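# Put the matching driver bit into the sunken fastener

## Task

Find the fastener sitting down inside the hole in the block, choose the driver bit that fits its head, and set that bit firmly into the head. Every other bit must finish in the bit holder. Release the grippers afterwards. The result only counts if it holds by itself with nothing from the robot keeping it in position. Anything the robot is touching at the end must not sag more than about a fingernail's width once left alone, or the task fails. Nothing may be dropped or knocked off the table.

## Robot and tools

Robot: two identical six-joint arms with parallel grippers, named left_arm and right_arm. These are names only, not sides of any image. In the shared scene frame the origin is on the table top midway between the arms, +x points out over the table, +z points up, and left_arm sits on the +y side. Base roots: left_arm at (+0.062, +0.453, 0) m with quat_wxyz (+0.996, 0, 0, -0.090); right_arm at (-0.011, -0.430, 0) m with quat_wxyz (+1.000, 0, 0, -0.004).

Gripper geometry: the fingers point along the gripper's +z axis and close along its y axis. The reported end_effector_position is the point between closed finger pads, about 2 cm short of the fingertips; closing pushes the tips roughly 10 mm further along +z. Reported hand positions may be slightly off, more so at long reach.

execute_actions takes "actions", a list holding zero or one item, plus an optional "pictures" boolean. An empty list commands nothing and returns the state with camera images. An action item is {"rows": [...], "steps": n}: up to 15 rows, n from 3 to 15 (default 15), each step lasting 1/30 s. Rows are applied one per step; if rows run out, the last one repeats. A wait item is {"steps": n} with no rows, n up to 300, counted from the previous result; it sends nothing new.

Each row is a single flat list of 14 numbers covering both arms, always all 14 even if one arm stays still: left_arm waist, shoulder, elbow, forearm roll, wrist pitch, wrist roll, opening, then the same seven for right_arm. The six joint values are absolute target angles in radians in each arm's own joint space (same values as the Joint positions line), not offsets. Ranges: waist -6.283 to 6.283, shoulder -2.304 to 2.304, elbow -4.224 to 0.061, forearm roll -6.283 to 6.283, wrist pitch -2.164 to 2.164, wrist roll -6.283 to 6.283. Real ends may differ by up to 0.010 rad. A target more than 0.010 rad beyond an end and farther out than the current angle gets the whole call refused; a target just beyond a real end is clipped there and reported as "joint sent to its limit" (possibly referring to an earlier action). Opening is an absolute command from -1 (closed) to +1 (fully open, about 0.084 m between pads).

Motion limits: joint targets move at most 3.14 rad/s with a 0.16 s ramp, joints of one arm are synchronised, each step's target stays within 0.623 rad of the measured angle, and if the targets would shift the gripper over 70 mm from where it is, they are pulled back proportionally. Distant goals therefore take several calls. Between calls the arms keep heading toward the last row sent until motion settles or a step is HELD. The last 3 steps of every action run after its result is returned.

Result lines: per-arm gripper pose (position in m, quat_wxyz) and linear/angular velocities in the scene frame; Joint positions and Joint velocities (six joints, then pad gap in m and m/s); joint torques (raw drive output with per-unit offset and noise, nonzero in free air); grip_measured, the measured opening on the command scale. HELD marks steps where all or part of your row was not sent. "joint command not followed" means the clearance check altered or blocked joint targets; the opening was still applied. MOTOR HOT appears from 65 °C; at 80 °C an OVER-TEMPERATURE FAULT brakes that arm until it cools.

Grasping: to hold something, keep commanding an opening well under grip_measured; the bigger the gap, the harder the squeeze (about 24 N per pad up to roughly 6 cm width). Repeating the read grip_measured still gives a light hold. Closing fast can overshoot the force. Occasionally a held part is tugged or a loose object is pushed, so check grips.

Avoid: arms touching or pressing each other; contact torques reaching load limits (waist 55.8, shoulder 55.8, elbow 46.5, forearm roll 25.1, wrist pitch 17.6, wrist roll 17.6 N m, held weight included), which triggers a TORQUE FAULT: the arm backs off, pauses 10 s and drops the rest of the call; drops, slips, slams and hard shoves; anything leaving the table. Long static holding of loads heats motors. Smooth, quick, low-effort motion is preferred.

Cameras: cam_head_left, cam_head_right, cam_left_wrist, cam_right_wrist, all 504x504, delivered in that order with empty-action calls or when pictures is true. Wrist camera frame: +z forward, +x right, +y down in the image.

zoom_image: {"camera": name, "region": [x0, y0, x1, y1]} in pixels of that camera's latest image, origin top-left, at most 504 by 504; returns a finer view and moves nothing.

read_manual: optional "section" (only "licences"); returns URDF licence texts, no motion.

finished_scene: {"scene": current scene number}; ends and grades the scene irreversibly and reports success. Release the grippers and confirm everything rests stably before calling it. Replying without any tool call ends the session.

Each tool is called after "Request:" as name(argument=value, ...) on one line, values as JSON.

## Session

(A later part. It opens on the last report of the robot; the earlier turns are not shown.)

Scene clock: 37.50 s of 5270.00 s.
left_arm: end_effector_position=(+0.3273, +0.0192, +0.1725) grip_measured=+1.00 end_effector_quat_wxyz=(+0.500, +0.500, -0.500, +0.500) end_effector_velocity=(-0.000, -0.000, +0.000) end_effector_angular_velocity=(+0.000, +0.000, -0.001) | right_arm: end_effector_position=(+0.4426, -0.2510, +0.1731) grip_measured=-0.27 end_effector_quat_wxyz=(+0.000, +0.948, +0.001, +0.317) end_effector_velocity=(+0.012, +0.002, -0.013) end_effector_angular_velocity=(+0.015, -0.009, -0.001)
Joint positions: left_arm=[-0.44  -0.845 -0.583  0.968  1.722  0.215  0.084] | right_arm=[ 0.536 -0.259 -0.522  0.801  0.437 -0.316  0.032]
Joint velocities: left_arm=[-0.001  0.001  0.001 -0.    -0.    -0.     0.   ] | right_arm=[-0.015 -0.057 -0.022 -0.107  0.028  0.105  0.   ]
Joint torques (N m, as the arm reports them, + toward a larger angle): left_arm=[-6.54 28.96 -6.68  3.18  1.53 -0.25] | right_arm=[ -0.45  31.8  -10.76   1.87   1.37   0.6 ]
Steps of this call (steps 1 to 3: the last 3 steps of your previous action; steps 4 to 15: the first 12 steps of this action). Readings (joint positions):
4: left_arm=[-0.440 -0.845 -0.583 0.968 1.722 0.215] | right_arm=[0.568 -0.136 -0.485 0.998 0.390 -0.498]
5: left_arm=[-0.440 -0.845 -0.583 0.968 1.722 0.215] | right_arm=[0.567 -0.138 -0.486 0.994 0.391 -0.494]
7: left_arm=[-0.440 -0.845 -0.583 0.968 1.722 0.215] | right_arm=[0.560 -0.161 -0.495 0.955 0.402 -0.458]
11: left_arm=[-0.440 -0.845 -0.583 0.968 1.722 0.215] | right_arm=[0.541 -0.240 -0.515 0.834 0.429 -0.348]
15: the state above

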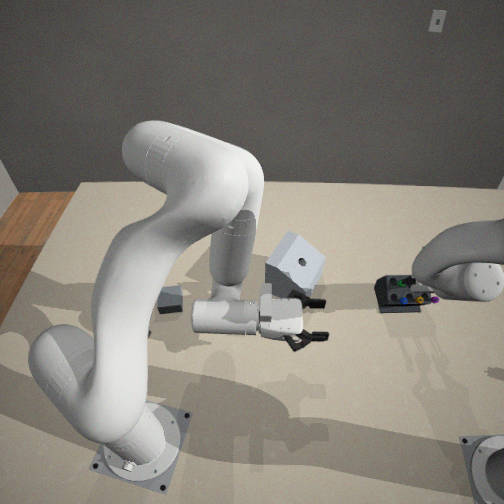

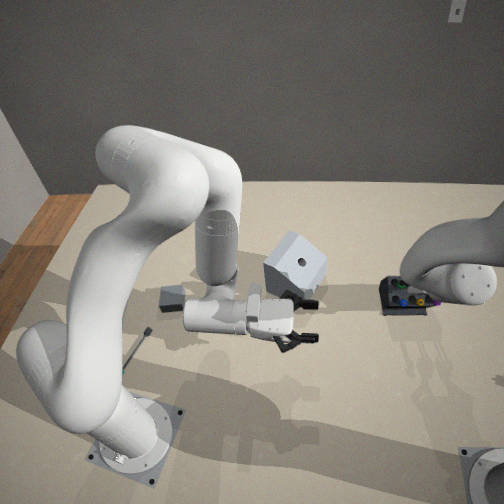

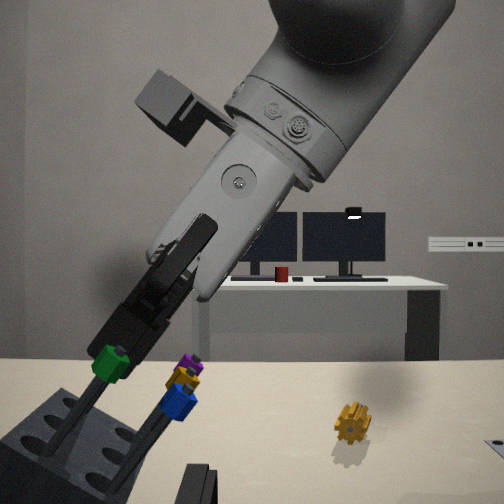

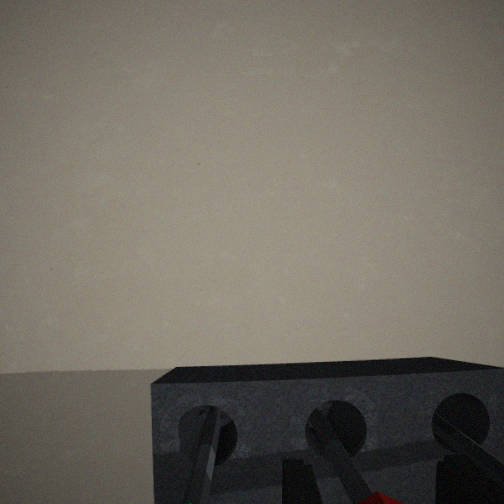

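Request:
execute_actions(actions=[{"rows":[[-0.4397,-0.845,-0.5827,0.9678,1.7219,0.2152,1, 0.5348,-0.2658,-0.5235,0.7905,0.4397,-0.3058,-0.5],[-0.4397,-0.845,-0.5827,0.9678,1.7219,0.2152,1, 0.5348,-0.2658,-0.5235,0.7905,0.4397,-0.3058,-0.6],[-0.4397,-0.845,-0.5827,0.9678,1.7219,0.2152,1, 0.5348,-0.2658,-0.5235,0.7905,0.4397,-0.3058,-0.65],[-0.4397,-0.845,-0.5827,0.9678,1.7219,0.2152,1, 0.5348,-0.2658,-0.5235,0.7905,0.4397,-0.3058,-0.75],[-0.4397,-0.845,-0.5827,0.9678,1.7219,0.2152,1, 0.5348,-0.2658,-0.5235,0.7905,0.4397,-0.3058,-0.9],[-0.4397,-0.845,-0.5827,0.9678,1.7219,0.2152,1, 0.5348,-0.2658,-0.5235,0.7905,0.4397,-0.3058,-0.9],[-0.4397,-0.845,-0.5827,0.9678,1.7219,0.2152,1, 0.5348,-0.2658,-0.5235,0.7905,0.4397,-0.3058,-0.9],[-0.4397,-0.845,-0.5827,0.9678,1.7219,0.2152,1, 0.5644,-0.1351,-0.4834,0.992,0.3895,-0.4951,-0.9]],"steps":13}])

Request:
execute_actions(actions=[{"rows":[[-0.4397,-0.845,-0.5827,0.9678,1.7219,0.2152,1, 0.5972,-0.0039,-0.4546,1.2735,0.3573,-0.7646,-0.9]],"steps":15}], pictures=true)

Request:
zoom_image(camera="cam_right_wrist", region=[270,350,370,450])

Scene clock: 38.10 s of 5270.00 s.
left_arm: end_effector_position=(+0.3273, +0.0192, +0.1725) grip_measured=+1.00 end_effector_quat_wxyz=(+0.500, +0.500, -0.500, +0.500) end_effector_velocity=(+0.000, -0.000, +0.000) end_effector_angular_velocity=(-0.001, -0.001, -0.001) | right_arm: end_effector_position=(+0.4419, -0.2512, +0.1735) grip_measured=-0.64 end_effector_quat_wxyz=(+0.001, +0.948, +0.001, +0.317) end_effector_velocity=(-0.055, -0.008, +0.083) end_effector_angular_velocity=(-0.046, +0.020, -0.003)
Joint positions: left_arm=[-0.44  -0.845 -0.583  0.968  1.722  0.215  0.084] | right_arm=[ 0.537 -0.257 -0.52   0.805  0.436 -0.321  0.016]
Joint velocities: left_arm=[-0.001 -0.    -0.001 -0.     0.     0.001 -0.   ] | right_arm=[ 0.074  0.322  0.112  0.527 -0.138 -0.508  0.   ]
Joint torques (N m, as the arm reports them, + toward a larger angle): left_arm=[-5.18 25.71 -5.97  2.53  1.27 -0.02] | right_arm=[ -0.14  54.44 -11.11   6.5    1.23  -0.43]
Steps of this call (steps 1 to 3: the last 3 steps of your previous action; steps 4 to 8: the robot went on to your last target; steps 9 to 18: the first 10 steps of this action). Readings (joint positions):
9: left_arm=[-0.440 -0.845 -0.583 0.968 1.722 0.215] | right_arm=[0.535 -0.265 -0.523 0.791 0.440 -0.306]
10: left_arm=[-0.440 -0.845 -0.583 0.968 1.722 0.215] | right_arm=[0.535 -0.265 -0.523 0.791 0.440 -0.306]
12: left_arm=[-0.440 -0.845 -0.583 0.968 1.722 0.215] | right_arm=[0.535 -0.266 -0.523 0.791 0.440 -0.306]
16: left_arm=[-0.440 -0.845 -0.583 0.968 1.722 0.215] | right_arm=[0.535 -0.266 -0.524 0.791 0.440 -0.306]
18: the state above

Scene clock: 38.60 s of 5270.00 s.
left_arm: end_effector_position=(+0.3273, +0.0192, +0.1725) grip_measured=+1.00 end_effector_quat_wxyz=(+0.500, +0.500, -0.500, +0.500) end_effector_velocity=(-0.000, +0.000, -0.000) end_effector_angular_velocity=(+0.001, +0.001, -0.000) | right_arm: end_effector_position=(+0.4052, -0.2512, +0.2385) grip_measured=-0.64 end_effector_quat_wxyz=(+0.001, +0.948, +0.000, +0.318) end_effector_velocity=(-0.018, -0.001, +0.017) end_effector_angular_velocity=(-0.003, +0.016, +0.013)
Joint positions: left_arm=[-0.44  -0.845 -0.583  0.968  1.722  0.215  0.084] | right_arm=[ 0.595 -0.013 -0.457  1.254  0.36  -0.746  0.016]
Joint velocities: left_arm=[-0.     0.     0.001 -0.    -0.001 -0.     0.   ] | right_arm=[ 0.021  0.083  0.025  0.193 -0.025 -0.195 -0.   ]
Joint torques (N m, as the arm reports them, + toward a larger angle): left_arm=[-3.45 24.89 -7.57  4.37  1.25 -0.18] | right_arm=[  0.27  22.37 -12.7    0.71   1.06   0.83]
Steps of this call (steps 1 to 3: the last 3 steps of your previous action; steps 4 to 15: the first 12 steps of this action). Readings (joint positions):
4: left_arm=[-0.440 -0.845 -0.583 0.968 1.722 0.215] | right_arm=[0.555 -0.175 -0.496 0.930 0.405 -0.436]
5: left_arm=[-0.440 -0.845 -0.583 0.968 1.722 0.215] | right_arm=[0.559 -0.160 -0.492 0.953 0.400 -0.458]
7: left_arm=[-0.440 -0.845 -0.583 0.968 1.722 0.215] | right_arm=[0.566 -0.129 -0.483 1.014 0.389 -0.517]
11: left_arm=[-0.440 -0.845 -0.583 0.968 1.722 0.215] | right_arm=[0.588 -0.041 -0.464 1.194 0.367 -0.687]
15: the state above

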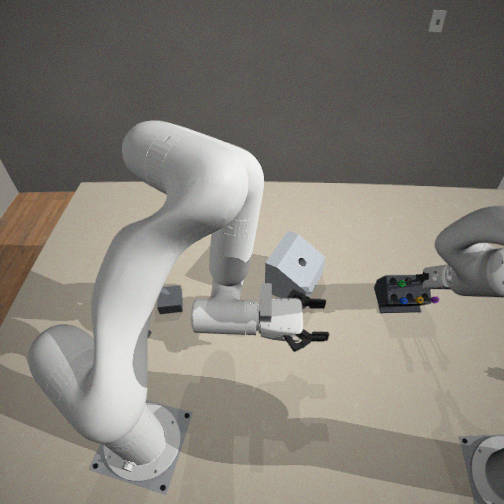

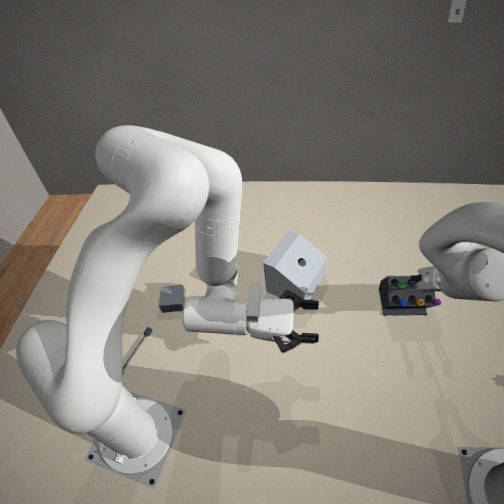

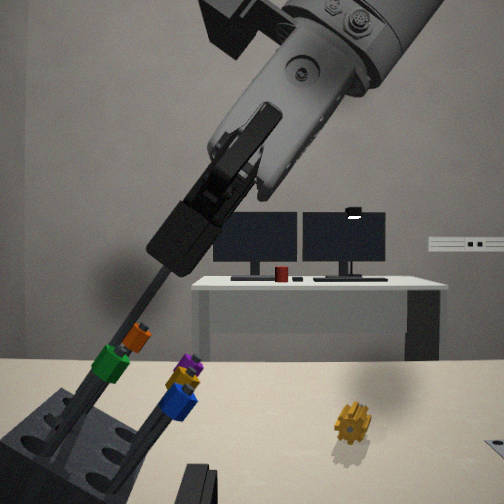

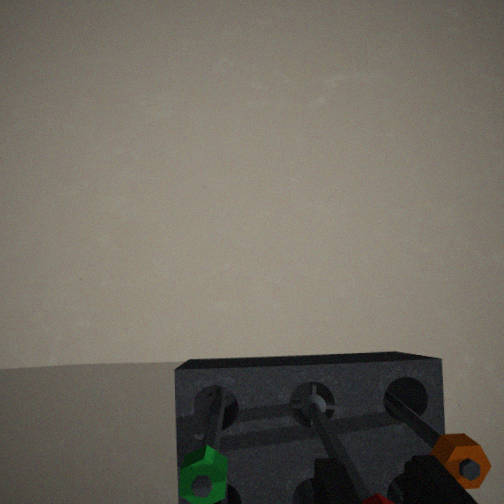

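Region (270, 350, 370, 450) of cam_right_wrist's 504x504 image, scaled by 5.040, with more detail than that image has.

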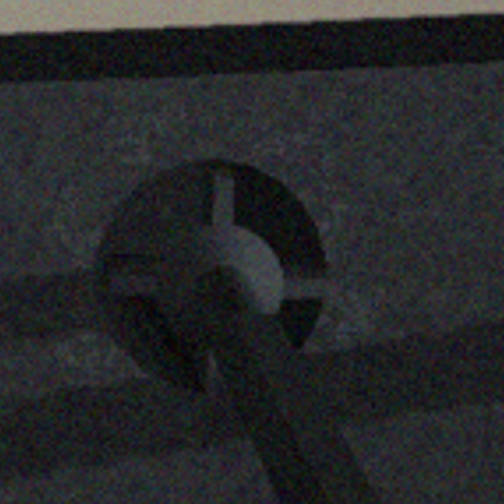

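Request:
execute_actions(actions=[{"rows":[[-0.4397,-0.845,-0.5827,0.9678,1.7219,0.2152,1, 0.6143,0.0597,-0.4453,1.4353,0.3566,-0.9202,-0.9],[-0.4397,-0.845,-0.5827,0.9678,1.7219,0.2152,1, 0.6143,0.0597,-0.4453,1.4353,0.3566,-0.9202,-0.9],[-0.4397,-0.845,-0.5827,0.9678,1.7219,0.2152,1, 0.6143,0.0597,-0.4453,1.4353,0.3566,-0.9202,-0.9],[-0.4397,-0.845,-0.5827,0.9678,1.7219,0.2152,1, 0.6143,0.0597,-0.4453,1.4353,0.3566,-0.9202,-0.9],[-0.4397,-0.845,-0.5827,0.9678,1.7219,0.2152,1, 0.6143,0.0597,-0.4453,1.4353,0.3566,-0.9202,-0.9],[-0.4397,-0.845,-0.5827,0.9678,1.7219,0.2152,1, 0.6433,0.1552,-0.4359,1.6906,0.3679,-1.1667,-0.9]],"steps":13}])

Request:
execute_actions(actions=[{"rows":[[-0.4397,-0.845,-0.5827,0.9678,1.7219,0.2152,1, 0.56,0.1552,-0.65,1.6906,0.3679,-1.1667,-0.9]],"steps":12}], pictures=true)

Scene clock: 39.50 s of 5270.00 s.
left_arm: end_effector_position=(+0.3273, +0.0192, +0.1725) grip_measured=+1.00 end_effector_quat_wxyz=(+0.500, +0.500, -0.500, +0.500) end_effector_velocity=(+0.000, +0.000, +0.000) end_effector_angular_velocity=(-0.001, -0.000, +0.001) | right_arm: end_effector_position=(+0.3901, -0.2521, +0.2665) grip_measured=-0.64 end_effector_quat_wxyz=(+0.002, +0.948, -0.001, +0.319) end_effector_velocity=(-0.085, +0.005, +0.158) end_effector_angular_velocity=(+0.025, -0.008, -0.015)
Joint positions: left_arm=[-0.44  -0.845 -0.583  0.968  1.722  0.215  0.084] | right_arm=[ 0.623  0.089 -0.442  1.515  0.362 -0.997  0.016]
Joint velocities: left_arm=[ 0.001 -0.     0.    -0.     0.001  0.001 -0.   ] | right_arm=[ 0.168  0.561  0.051  1.467  0.051 -1.391  0.   ]
Joint torques (N m, as the arm reports them, + toward a larger angle): left_arm=[-4.14 26.08 -6.09  4.57  1.46 -0.25] | right_arm=[  0.    20.4  -14.3    0.2    0.76   0.59]
Steps of this call (steps 1 to 3: the last 3 steps of your previous action; steps 4 to 17: the robot went on to your last target; steps 18 to 27: the first 10 steps of this action). Readings (joint positions):
18: left_arm=[-0.440 -0.845 -0.583 0.968 1.722 0.215] | right_arm=[0.597 -0.004 -0.455 1.273 0.357 -0.765]
19: left_arm=[-0.440 -0.845 -0.583 0.968 1.722 0.215] | right_arm=[0.597 -0.003 -0.454 1.276 0.357 -0.768]
21: left_arm=[-0.440 -0.845 -0.583 0.968 1.722 0.215] | right_arm=[0.601 0.011 -0.452 1.312 0.357 -0.803]
25: left_arm=[-0.440 -0.845 -0.583 0.968 1.722 0.215] | right_arm=[0.614 0.056 -0.446 1.427 0.359 -0.912]
27: the state above

Scene clock: 39.90 s of 5270.00 s.
left_arm: end_effector_position=(+0.3273, +0.0192, +0.1725) grip_measured=+1.00 end_effector_quat_wxyz=(+0.500, +0.500, -0.500, +0.500) end_effector_velocity=(+0.000, +0.000, -0.000) end_effector_angular_velocity=(+0.000, +0.000, +0.001) | right_arm: end_effector_position=(+0.4388, -0.2395, +0.3541) grip_measured=-0.64 end_effector_quat_wxyz=(-0.029, +0.927, -0.038, +0.371) end_effector_velocity=(+0.241, +0.026, +0.339) end_effector_angular_velocity=(+0.340, -0.508, -0.237)
Joint positions: left_arm=[-0.44  -0.845 -0.583  0.968  1.722  0.215  0.084] | right_arm=[ 0.588  0.151 -0.576  1.68   0.368 -1.157  0.016]
Joint velocities: left_arm=[ 0.001 -0.001  0.     0.     0.     0.    -0.   ] | right_arm=[-0.23   0.03  -0.61   0.082  0.003 -0.079  0.   ]
Joint torques (N m, as the arm reports them, + toward a larger angle): left_arm=[-5.24 23.37 -7.83  3.07  0.98 -0.17] | right_arm=[ -0.51  24.76 -14.94   0.45   0.82   0.73]
Steps of this call (steps 1 to 3: the last 3 steps of your previous action; steps 4 to 12: the first 9 steps of this action). Readings (joint positions):
4: left_arm=[-0.440 -0.845 -0.583 0.968 1.722 0.215] | right_arm=[0.639 0.140 -0.438 1.648 0.366 -1.124]
5: left_arm=[-0.440 -0.845 -0.583 0.968 1.722 0.215] | right_arm=[0.639 0.144 -0.439 1.660 0.367 -1.136]
7: left_arm=[-0.440 -0.845 -0.583 0.968 1.722 0.215] | right_arm=[0.629 0.146 -0.467 1.668 0.367 -1.145]
11: left_arm=[-0.440 -0.845 -0.583 0.968 1.722 0.215] | right_arm=[0.596 0.150 -0.555 1.677 0.368 -1.154]
12: the state above

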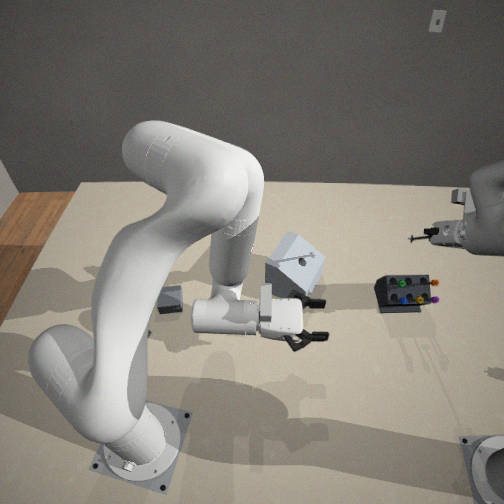

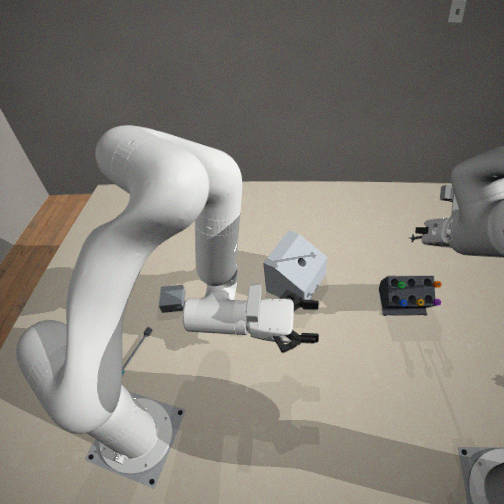

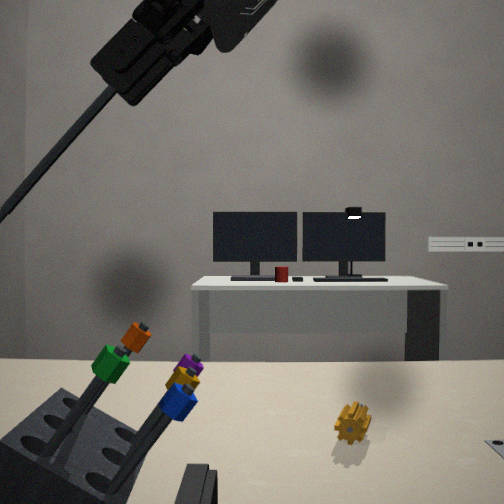

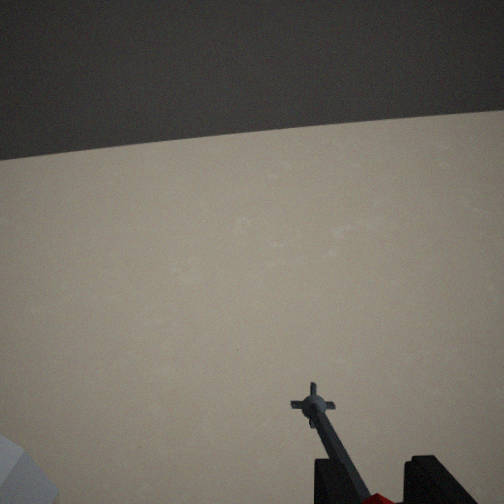

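Request:
zoom_image(camera="cam_right_wrist", region=[270,360,414,504])

Request:
execute_actions(actions=[{"rows":[[-0.4397,-0.845,-0.5827,0.9678,1.7219,0.2152,1, 0.5569,-0.3,-1.1,0.8384,-0.369,-1.813,-0.9]],"steps":15}])

Request:
execute_actions(actions=[{"steps":12}])

Request:
execute_actions(actions=[{"rows":[[-0.4397,-0.845,-0.5827,0.9678,1.7219,0.2152,1, 0.5569,-0.4418,-1.1482,0.8384,-0.369,-1.813,-0.9]],"steps":15}])

Request:
execute_actions(actions=[{"steps":12}], pictures=true)

Request:
zoom_image(camera="cam_right_wrist", region=[250,340,376,466])

Region (270, 360, 414, 504) of cam_right_wrist's 504x504 image, scaled by 3.500, with more detail than that image has.

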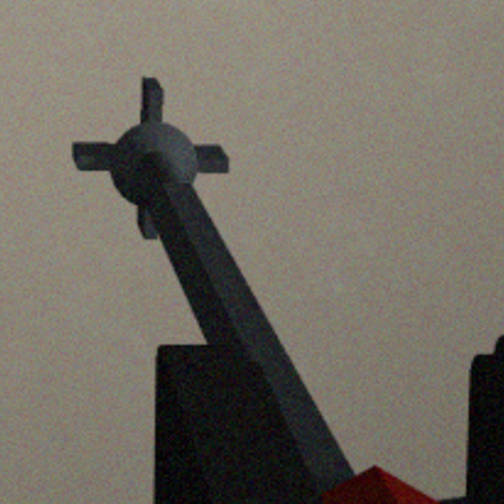

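Scene clock: 40.43 s of 5270.00 s.
left_arm: end_effector_position=(+0.3273, +0.0192, +0.1725) grip_measured=+1.00 end_effector_quat_wxyz=(+0.500, +0.500, -0.500, +0.500) end_effector_velocity=(+0.001, +0.000, +0.000) end_effector_angular_velocity=(-0.001, -0.001, +0.001) | right_arm: end_effector_position=(+0.5113, -0.1188, +0.3939) grip_measured=-0.64 end_effector_quat_wxyz=(-0.067, +0.871, +0.296, +0.387) end_effector_velocity=(+0.068, +0.381, -0.055) end_effector_angular_velocity=(-0.998, -0.261, +2.609)
Joint positions: left_arm=[-0.44  -0.845 -0.583  0.968  1.722  0.215  0.084] | right_arm=[ 0.561 -0.057 -0.855  1.346  0.04  -1.465  0.016]
Joint velocities: left_arm=[ 0.001 -0.    -0.001  0.     0.001  0.001 -0.   ] | right_arm=[-0.011 -0.725 -0.736 -1.496 -1.225 -1.041  0.   ]
Joint torques (N m, as the arm reports them, + toward a larger angle): left_arm=[-5.92 25.01 -8.5   4.32  1.26 -0.36] | right_arm=[  0.55  27.53 -16.33  -0.24   0.44   0.63]
Steps of this call (steps 1 to 3: the last 3 steps of your previous action; step 4: the robot went on to your last target; steps 5 to 16: the first 12 steps of this action). Readings (joint positions):
5: left_arm=[-0.440 -0.845 -0.583 0.968 1.722 0.215] | right_arm=[0.565 0.155 -0.638 1.689 0.368 -1.165]
6: left_arm=[-0.440 -0.845 -0.583 0.968 1.722 0.215] | right_arm=[0.564 0.153 -0.643 1.686 0.365 -1.169]
8: left_arm=[-0.440 -0.845 -0.583 0.968 1.722 0.215] | right_arm=[0.563 0.127 -0.670 1.651 0.329 -1.205]
12: left_arm=[-0.440 -0.845 -0.583 0.968 1.722 0.215] | right_arm=[0.562 0.034 -0.762 1.516 0.194 -1.334]
16: the state above

Scene clock: 40.83 s of 5270.00 s.
left_arm: end_effector_position=(+0.3273, +0.0192, +0.1725) grip_measured=+1.00 end_effector_quat_wxyz=(+0.500, +0.500, -0.500, +0.500) end_effector_velocity=(-0.001, -0.001, +0.000) end_effector_angular_velocity=(-0.000, -0.001, -0.003) | right_arm: end_effector_position=(+0.5076, -0.0373, +0.3487) grip_measured=-0.64 end_effector_quat_wxyz=(-0.066, +0.664, +0.684, +0.296) end_effector_velocity=(-0.006, +0.015, -0.016) end_effector_angular_velocity=(-0.130, -0.020, +0.329)
Joint positions: left_arm=[-0.44  -0.845 -0.583  0.968  1.722  0.215  0.084] | right_arm=[ 0.557 -0.291 -1.09   0.858 -0.353 -1.8    0.016]
Joint velocities: left_arm=[-0.003 -0.    -0.001  0.    -0.    -0.    -0.   ] | right_arm=[-0.002 -0.081 -0.099 -0.189 -0.161 -0.137  0.   ]
Joint torques (N m, as the arm reports them, + toward a larger angle): left_arm=[-2.69 26.54 -5.75  3.01  1.44 -0.45] | right_arm=[ -1.43  39.48 -16.43   2.47   0.86   0.9 ]
Kept back: nothing.
Steps of this call (steps 1 to 3: the last 3 steps of your previous action; steps 4 to 12: the robot went on to your last target). Readings (joint positions):
1: left_arm=[-0.440 -0.845 -0.583 0.968 1.722 0.215] | right_arm=[0.560 -0.082 -0.880 1.294 -0.002 -1.501]
2: left_arm=[-0.440 -0.845 -0.583 0.968 1.722 0.215] | right_arm=[0.560 -0.109 -0.907 1.239 -0.047 -1.539]
4: left_arm=[-0.440 -0.845 -0.583 0.968 1.722 0.215] | right_arm=[0.559 -0.166 -0.965 1.118 -0.144 -1.621]
8: left_arm=[-0.440 -0.845 -0.583 0.968 1.722 0.215] | right_arm=[0.558 -0.264 -1.062 0.916 -0.305 -1.759]
12: the state above

Scene clock: 41.23 s of 5270.00 s.
left_arm: end_effector_position=(+0.3273, +0.0192, +0.1725) grip_measured=+1.00 end_effector_quat_wxyz=(+0.500, +0.500, -0.500, +0.500) end_effector_velocity=(+0.000, -0.000, -0.000) end_effector_angular_velocity=(+0.001, -0.001, +0.000) | right_arm: end_effector_position=(+0.5174, -0.0296, +0.2812) grip_measured=-0.64 end_effector_quat_wxyz=(-0.077, +0.665, +0.700, +0.249) end_effector_velocity=(+0.008, +0.005, -0.018) end_effector_angular_velocity=(-0.013, +0.016, +0.007)
Joint positions: left_arm=[-0.44  -0.845 -0.583  0.968  1.722  0.215  0.084] | right_arm=[ 0.557 -0.435 -1.146  0.839 -0.369 -1.813  0.016]
Joint velocities: left_arm=[ 0.     0.    -0.    -0.    -0.002  0.001  0.   ] | right_arm=[ 0.    -0.051 -0.032 -0.005 -0.003 -0.002 -0.   ]
Joint torques (N m, as the arm reports them, + toward a larger angle): left_arm=[-4.86 29.38 -6.2   3.7   1.19 -0.47] | right_arm=[ -0.46  42.53 -15.97   1.87   0.54   0.81]
Steps of this call (steps 1 to 12: the first 12 steps of this action). Readings (joint positions):
1: left_arm=[-0.440 -0.845 -0.583 0.968 1.722 0.215] | right_arm=[0.557 -0.293 -1.093 0.852 -0.358 -1.804]
2: left_arm=[-0.440 -0.845 -0.583 0.968 1.722 0.215] | right_arm=[0.557 -0.297 -1.096 0.849 -0.361 -1.806]
4: left_arm=[-0.440 -0.845 -0.583 0.968 1.722 0.215] | right_arm=[0.557 -0.332 -1.113 0.844 -0.365 -1.809]
8: left_arm=[-0.440 -0.845 -0.583 0.968 1.722 0.215] | right_arm=[0.557 -0.419 -1.137 0.840 -0.368 -1.812]
12: the state above

Scene clock: 41.63 s of 5270.00 s.
left_arm: end_effector_position=(+0.3273, +0.0192, +0.1725) grip_measured=+1.00 end_effector_quat_wxyz=(+0.500, +0.500, -0.500, +0.500) end_effector_velocity=(-0.000, -0.000, +0.000) end_effector_angular_velocity=(-0.000, +0.001, -0.000) | right_arm: end_effector_position=(+0.5178, -0.0293, +0.2783) grip_measured=-0.64 end_effector_quat_wxyz=(-0.078, +0.665, +0.700, +0.247) end_effector_velocity=(+0.000, +0.000, -0.000) end_effector_angular_velocity=(+0.000, +0.000, -0.001)
Joint positions: left_arm=[-0.44  -0.845 -0.583  0.968  1.722  0.215  0.084] | right_arm=[ 0.557 -0.442 -1.148  0.838 -0.369 -1.813  0.016]
Joint velocities: left_arm=[-0.     0.001  0.001 -0.     0.001 -0.001 -0.   ] | right_arm=[-0.    -0.001 -0.001  0.001  0.    -0.    -0.   ]
Joint torques (N m, as the arm reports them, + toward a larger angle): left_arm=[-6.4  24.98 -6.86  4.27  1.24 -0.16] | right_arm=[ -0.42  43.2  -15.32   1.73   0.69   0.73]
Kept back: nothing.
Steps of this call (steps 1 to 3: the last 3 steps of your previous action; steps 4 to 12: the robot went on to your last target). Readings (joint positions):
1: left_arm=[-0.440 -0.845 -0.583 0.968 1.722 0.215] | right_arm=[0.557 -0.437 -1.147 0.839 -0.369 -1.813]
2: left_arm=[-0.440 -0.845 -0.583 0.968 1.722 0.215] | right_arm=[0.557 -0.438 -1.147 0.839 -0.369 -1.813]
4: left_arm=[-0.440 -0.845 -0.583 0.968 1.722 0.215] | right_arm=[0.557 -0.440 -1.148 0.839 -0.369 -1.813]
8: left_arm=[-0.440 -0.845 -0.583 0.968 1.722 0.215] | right_arm=[0.557 -0.441 -1.148 0.838 -0.369 -1.813]
12: the state above

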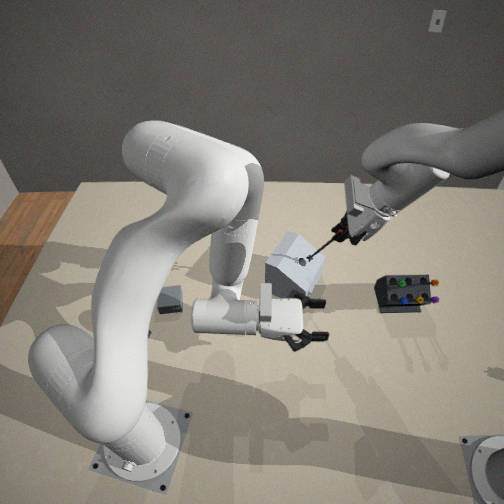

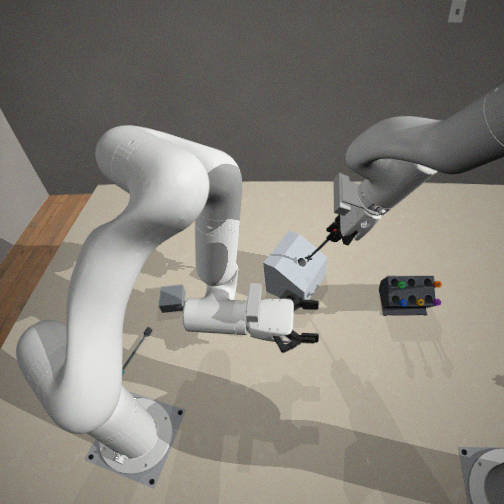

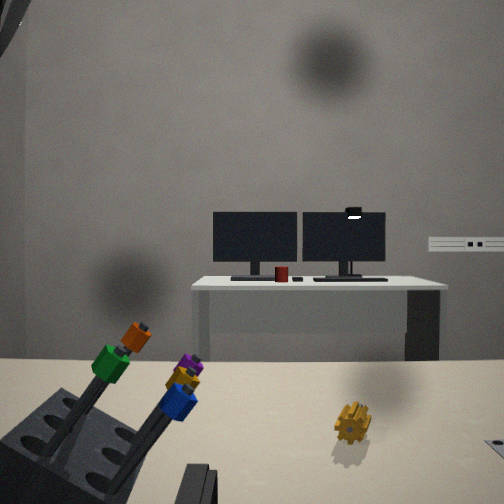

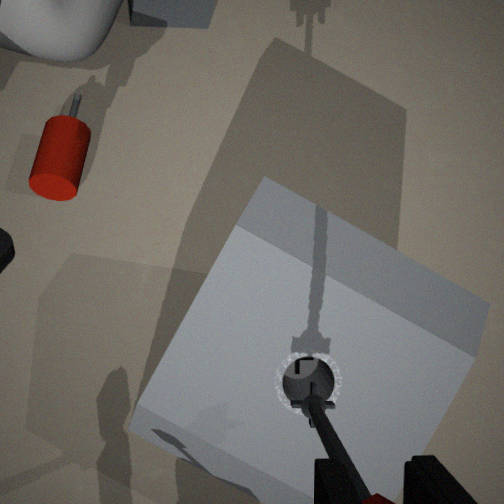

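Region (250, 340, 376, 466) of cam_right_wrist's 504x504 image, scaled by 4.000, with more detail than that image has.

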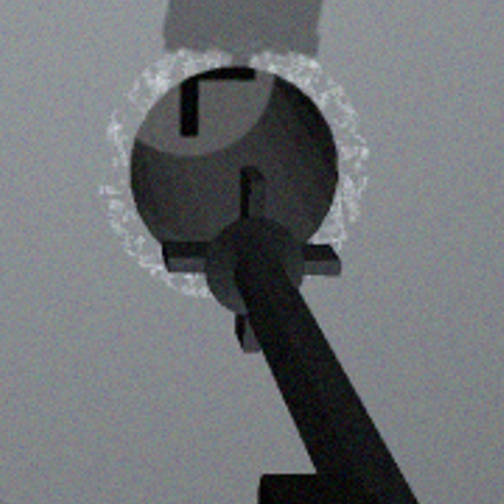

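Request:
execute_actions(actions=[{"rows":[[-0.4397,-0.845,-0.5827,0.9678,1.7219,0.2152,1, 0.572,-0.5079,-1.1808,0.9033,-0.3403,-1.8703,-0.9]],"steps":15}])

Request:
execute_actions(actions=[{"steps":8}], pictures=true)

Request:
zoom_image(camera="cam_right_wrist", region=[250,340,376,466])

Request:
zoom_image(camera="cam_head_left", region=[280,230,340,290])

Scene clock: 42.53 s of 5270.00 s.
left_arm: end_effector_position=(+0.3273, +0.0192, +0.1725) grip_measured=+1.00 end_effector_quat_wxyz=(+0.500, +0.500, -0.500, +0.500) end_effector_velocity=(-0.000, +0.001, -0.000) end_effector_angular_velocity=(+0.001, +0.001, +0.001) | right_arm: end_effector_position=(+0.5258, -0.0145, +0.2543) grip_measured=-0.64 end_effector_quat_wxyz=(-0.078, +0.665, +0.700, +0.247) end_effector_velocity=(+0.004, +0.005, -0.005) end_effector_angular_velocity=(+0.003, -0.004, -0.002)
Joint positions: left_arm=[-0.44  -0.845 -0.583  0.968  1.722  0.215  0.084] | right_arm=[ 0.571 -0.506 -1.18   0.901 -0.341 -1.868  0.016]
Joint velocities: left_arm=[ 0.001  0.     0.001  0.     0.    -0.     0.   ] | right_arm=[ 0.004 -0.018 -0.012  0.024  0.01  -0.02  -0.   ]
Joint torques (N m, as the arm reports them, + toward a larger angle): left_arm=[-4.66 26.12 -6.26  3.78  1.21 -0.53] | right_arm=[ -0.3   44.78 -14.5    2.01   0.54   0.95]
Steps of this call (steps 1 to 15: the robot went on to your last target; steps 16 to 27: the first 12 steps of this action). Readings (joint positions):
16: left_arm=[-0.440 -0.845 -0.583 0.968 1.722 0.215] | right_arm=[0.557 -0.442 -1.148 0.838 -0.369 -1.813]
17: left_arm=[-0.440 -0.845 -0.583 0.968 1.722 0.215] | right_arm=[0.557 -0.444 -1.150 0.841 -0.368 -1.816]
19: left_arm=[-0.440 -0.845 -0.583 0.968 1.722 0.215] | right_arm=[0.563 -0.469 -1.163 0.866 -0.356 -1.838]
23: left_arm=[-0.440 -0.845 -0.583 0.968 1.722 0.215] | right_arm=[0.570 -0.501 -1.176 0.895 -0.344 -1.863]
27: the state above

Scene clock: 42.80 s of 5270.00 s.
left_arm: end_effector_position=(+0.3273, +0.0192, +0.1725) grip_measured=+1.00 end_effector_quat_wxyz=(+0.500, +0.500, -0.500, +0.500) end_effector_velocity=(-0.001, -0.001, -0.000) end_effector_angular_velocity=(+0.000, -0.001, -0.002) | right_arm: end_effector_position=(+0.5260, -0.0140, +0.2536) grip_measured=-0.64 end_effector_quat_wxyz=(-0.078, +0.665, +0.700, +0.247) end_effector_velocity=(+0.000, +0.000, -0.000) end_effector_angular_velocity=(+0.001, +0.001, -0.002)
Joint positions: left_arm=[-0.44  -0.845 -0.583  0.968  1.722  0.215  0.084] | right_arm=[ 0.572 -0.508 -1.181  0.903 -0.34  -1.87   0.016]
Joint velocities: left_arm=[-0.002 -0.    -0.001 -0.    -0.001  0.    -0.   ] | right_arm=[ 0.    -0.001 -0.001  0.003  0.    -0.001 -0.   ]
Joint torques (N m, as the arm reports them, + toward a larger angle): left_arm=[-5.42 29.13 -7.44  4.45  1.25 -0.17] | right_arm=[ -1.26  44.59 -15.01   1.58   0.6    0.78]
Kept back: nothing.
Steps of this call (steps 1 to 3: the last 3 steps of your previous action; steps 4 to 8: the robot went on to your last target). Readings (joint positions):
1: left_arm=[-0.440 -0.845 -0.583 0.968 1.722 0.215] | right_arm=[0.572 -0.506 -1.180 0.902 -0.341 -1.869]
2: left_arm=[-0.440 -0.845 -0.583 0.968 1.722 0.215] | right_arm=[0.572 -0.507 -1.180 0.902 -0.341 -1.869]
4: left_arm=[-0.440 -0.845 -0.583 0.968 1.722 0.215] | right_arm=[0.572 -0.507 -1.181 0.903 -0.341 -1.870]
8: the state above

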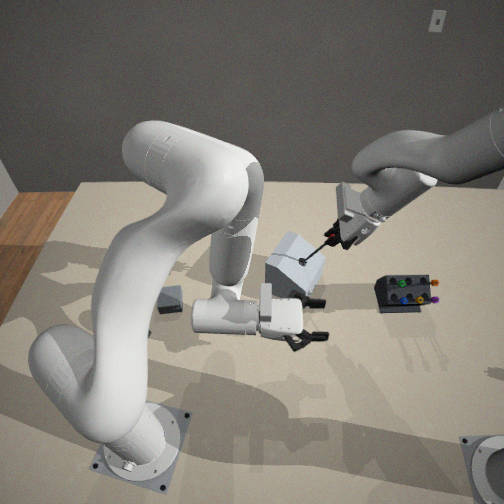

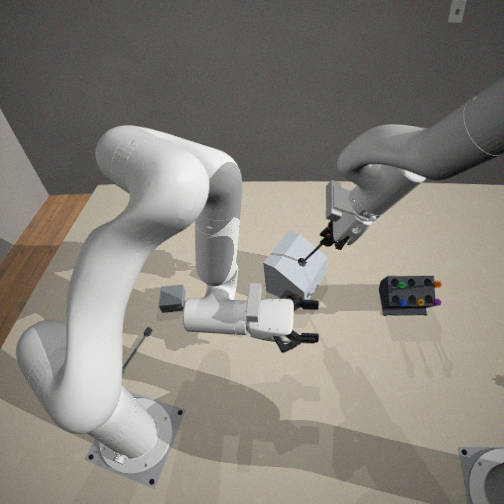

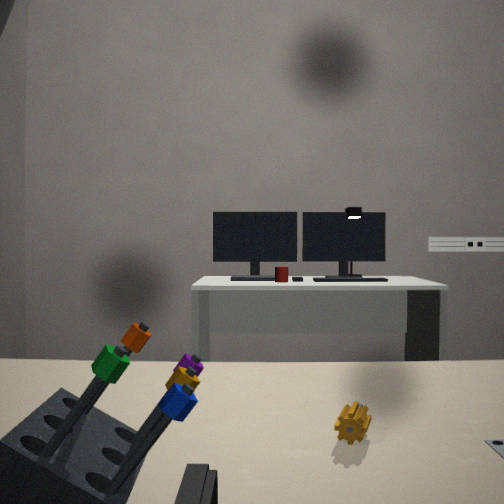

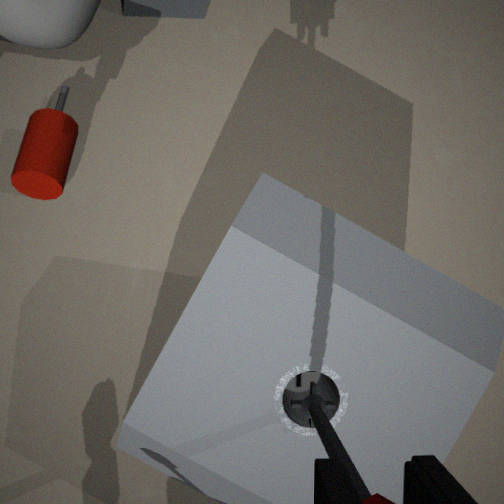

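Region (250, 340, 376, 466) of cam_right_wrist's 504x504 image, scaled by 4.000, with more detail than that image has.

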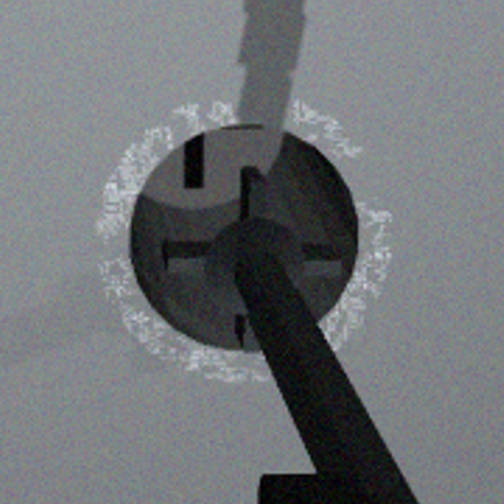

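Region (280, 230, 340, 290) of cam_head_left's 504x504 image, scaled by 8.400, with more detail than that image has.

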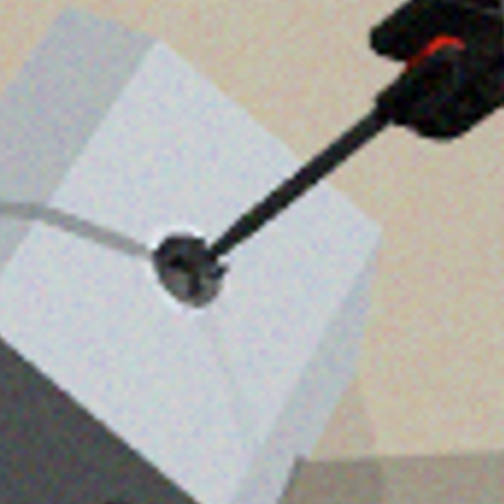

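Request:
execute_actions(actions=[{"rows":[[-0.4397,-0.845,-0.5827,0.9678,1.7219,0.2152,1, 0.5854,-0.5717,-1.21,0.982,-0.3131,-1.9417,-0.9]],"steps":8}])

Request:
execute_actions(actions=[{"rows":[[-0.4397,-0.845,-0.5827,0.9678,1.7219,0.2152,1, 0.6004,-0.648,-1.2506,1.0776,-0.287,-2.029,-0.9]],"steps":15}])

Request:
execute_actions(actions=[{"steps":8}], pictures=true)

Request:
zoom_image(camera="cam_right_wrist", region=[270,370,354,454])

Scene clock: 43.17 s of 5270.00 s.
left_arm: end_effector_position=(+0.3273, +0.0192, +0.1725) grip_measured=+1.00 end_effector_quat_wxyz=(+0.500, +0.500, -0.500, +0.500) end_effector_velocity=(-0.001, +0.000, -0.000) end_effector_angular_velocity=(+0.000, +0.002, -0.000) | right_arm: end_effector_position=(+0.5302, -0.0059, +0.2387) grip_measured=-0.64 end_effector_quat_wxyz=(-0.078, +0.665, +0.700, +0.247) end_effector_velocity=(+0.005, +0.057, -0.178) end_effector_angular_velocity=(-0.045, +0.088, -0.001)
Joint positions: left_arm=[-0.44  -0.845 -0.583  0.968  1.722  0.215  0.084] | right_arm=[ 0.58  -0.545 -1.198  0.949 -0.324 -1.912  0.016]
Joint velocities: left_arm=[-0.    -0.     0.001  0.     0.001 -0.001  0.   ] | right_arm=[ 0.074 -0.357 -0.103  0.376  0.121 -0.327 -0.   ]
Joint torques (N m, as the arm reports them, + toward a larger angle): left_arm=[-1.82 22.49 -6.52  4.03  1.21 -0.41] | right_arm=[ -3.17  59.38 -17.19  -0.79   0.39   1.32]
Steps of this call (steps 1 to 6: the robot went on to your last target; steps 7 to 11: the first 5 steps of this action). Readings (joint positions):
7: left_arm=[-0.440 -0.845 -0.583 0.968 1.722 0.215] | right_arm=[0.572 -0.508 -1.181 0.903 -0.340 -1.870]
8: left_arm=[-0.440 -0.845 -0.583 0.968 1.722 0.215] | right_arm=[0.572 -0.510 -1.182 0.906 -0.339 -1.873]
10: left_arm=[-0.440 -0.845 -0.583 0.968 1.722 0.215] | right_arm=[0.577 -0.532 -1.194 0.934 -0.329 -1.899]
11: the state above

Scene clock: 43.67 s of 5270.00 s.
left_arm: end_effector_position=(+0.3273, +0.0192, +0.1725) grip_measured=+1.00 end_effector_quat_wxyz=(+0.500, +0.500, -0.500, +0.500) end_effector_velocity=(+0.001, -0.000, +0.000) end_effector_angular_velocity=(-0.001, +0.000, +0.001) | right_arm: end_effector_position=(+0.5402, +0.0146, +0.1986) grip_measured=-0.64 end_effector_quat_wxyz=(-0.078, +0.665, +0.700, +0.247) end_effector_velocity=(+0.006, +0.006, -0.005) end_effector_angular_velocity=(+0.004, -0.010, +0.000)
Joint positions: left_arm=[-0.44  -0.845 -0.583  0.968  1.722  0.215  0.084] | right_arm=[ 0.6   -0.645 -1.249  1.074 -0.288 -2.026  0.016]
Joint velocities: left_arm=[ 0.001 -0.    -0.001  0.     0.001 -0.001  0.   ] | right_arm=[ 0.004 -0.022 -0.019  0.036  0.01  -0.035 -0.   ]
Joint torques (N m, as the arm reports them, + toward a larger angle): left_arm=[-5.76 25.66 -5.94  3.69  1.22 -0.22] | right_arm=[ -0.78  49.53 -14.27   1.53   0.39   1.  ]
Steps of this call (steps 1 to 3: the last 3 steps of your previous action; steps 4 to 15: the first 12 steps of this action). Readings (joint positions):
4: left_arm=[-0.440 -0.845 -0.583 0.968 1.722 0.215] | right_arm=[0.584 -0.567 -1.207 0.975 -0.316 -1.935]
5: left_arm=[-0.440 -0.845 -0.583 0.968 1.722 0.215] | right_arm=[0.585 -0.570 -1.209 0.980 -0.314 -1.940]
7: left_arm=[-0.440 -0.845 -0.583 0.968 1.722 0.215] | right_arm=[0.590 -0.595 -1.225 1.013 -0.304 -1.971]
11: left_arm=[-0.440 -0.845 -0.583 0.968 1.722 0.215] | right_arm=[0.598 -0.638 -1.243 1.063 -0.291 -2.015]
15: the state above

Scene clock: 43.93 s of 5270.00 s.
left_arm: end_effector_position=(+0.3273, +0.0192, +0.1725) grip_measured=+1.00 end_effector_quat_wxyz=(+0.500, +0.500, -0.500, +0.500) end_effector_velocity=(+0.001, -0.000, +0.001) end_effector_angular_velocity=(-0.001, -0.001, +0.001) | right_arm: end_effector_position=(+0.5404, +0.0151, +0.1975) grip_measured=-0.64 end_effector_quat_wxyz=(-0.078, +0.665, +0.700, +0.247) end_effector_velocity=(-0.001, +0.000, -0.004) end_effector_angular_velocity=(-0.002, +0.004, -0.001)
Joint positions: left_arm=[-0.44  -0.845 -0.583  0.968  1.722  0.215  0.084] | right_arm=[ 0.6   -0.648 -1.251  1.077 -0.287 -2.029  0.016]
Joint velocities: left_arm=[ 0.     0.    -0.001 -0.     0.001 -0.    -0.   ] | right_arm=[ 0.001 -0.006 -0.001  0.004  0.001 -0.002 -0.   ]
Joint torques (N m, as the arm reports them, + toward a larger angle): left_arm=[-3.6  27.36 -5.71  4.51  1.32 -0.23] | right_arm=[ -0.86  49.48 -14.28   1.44   0.42   0.74]
Kept back: nothing.
Steps of this call (steps 1 to 3: the last 3 steps of your previous action; steps 4 to 8: the robot went on to your last target). Readings (joint positions):
1: left_arm=[-0.440 -0.845 -0.583 0.968 1.722 0.215] | right_arm=[0.600 -0.646 -1.250 1.075 -0.288 -2.027]
2: left_arm=[-0.440 -0.845 -0.583 0.968 1.722 0.215] | right_arm=[0.600 -0.646 -1.250 1.076 -0.288 -2.027]
4: left_arm=[-0.440 -0.845 -0.583 0.968 1.722 0.215] | right_arm=[0.600 -0.647 -1.250 1.076 -0.287 -2.028]
8: the state above

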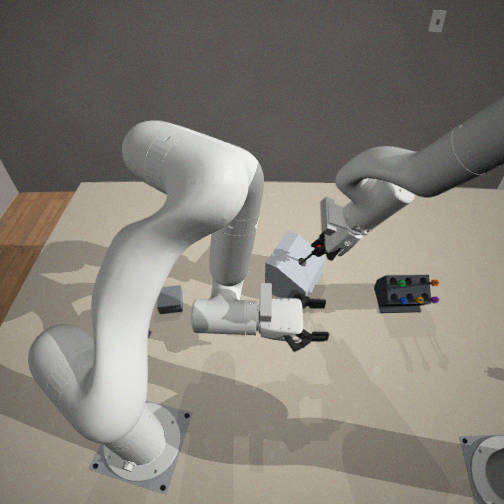

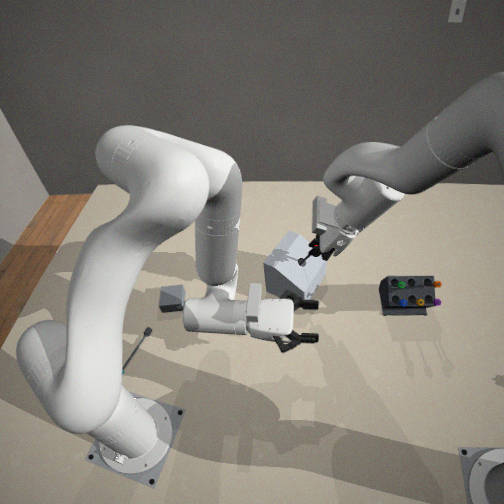

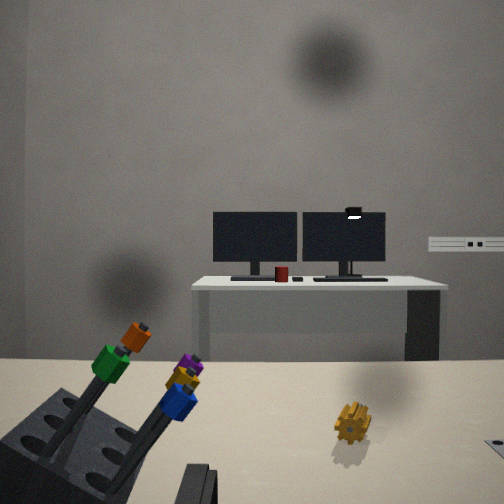

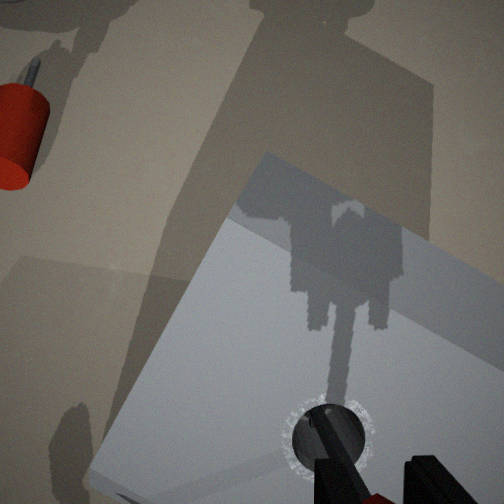

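Region (270, 370, 354, 454) of cam_right_wrist's 504x504 image, scaled by 6.000, with more detail than that image has.

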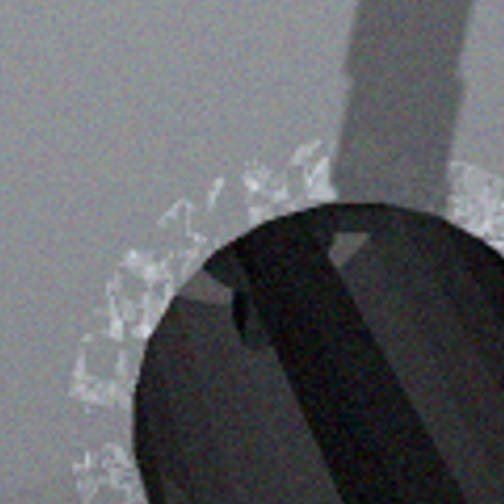

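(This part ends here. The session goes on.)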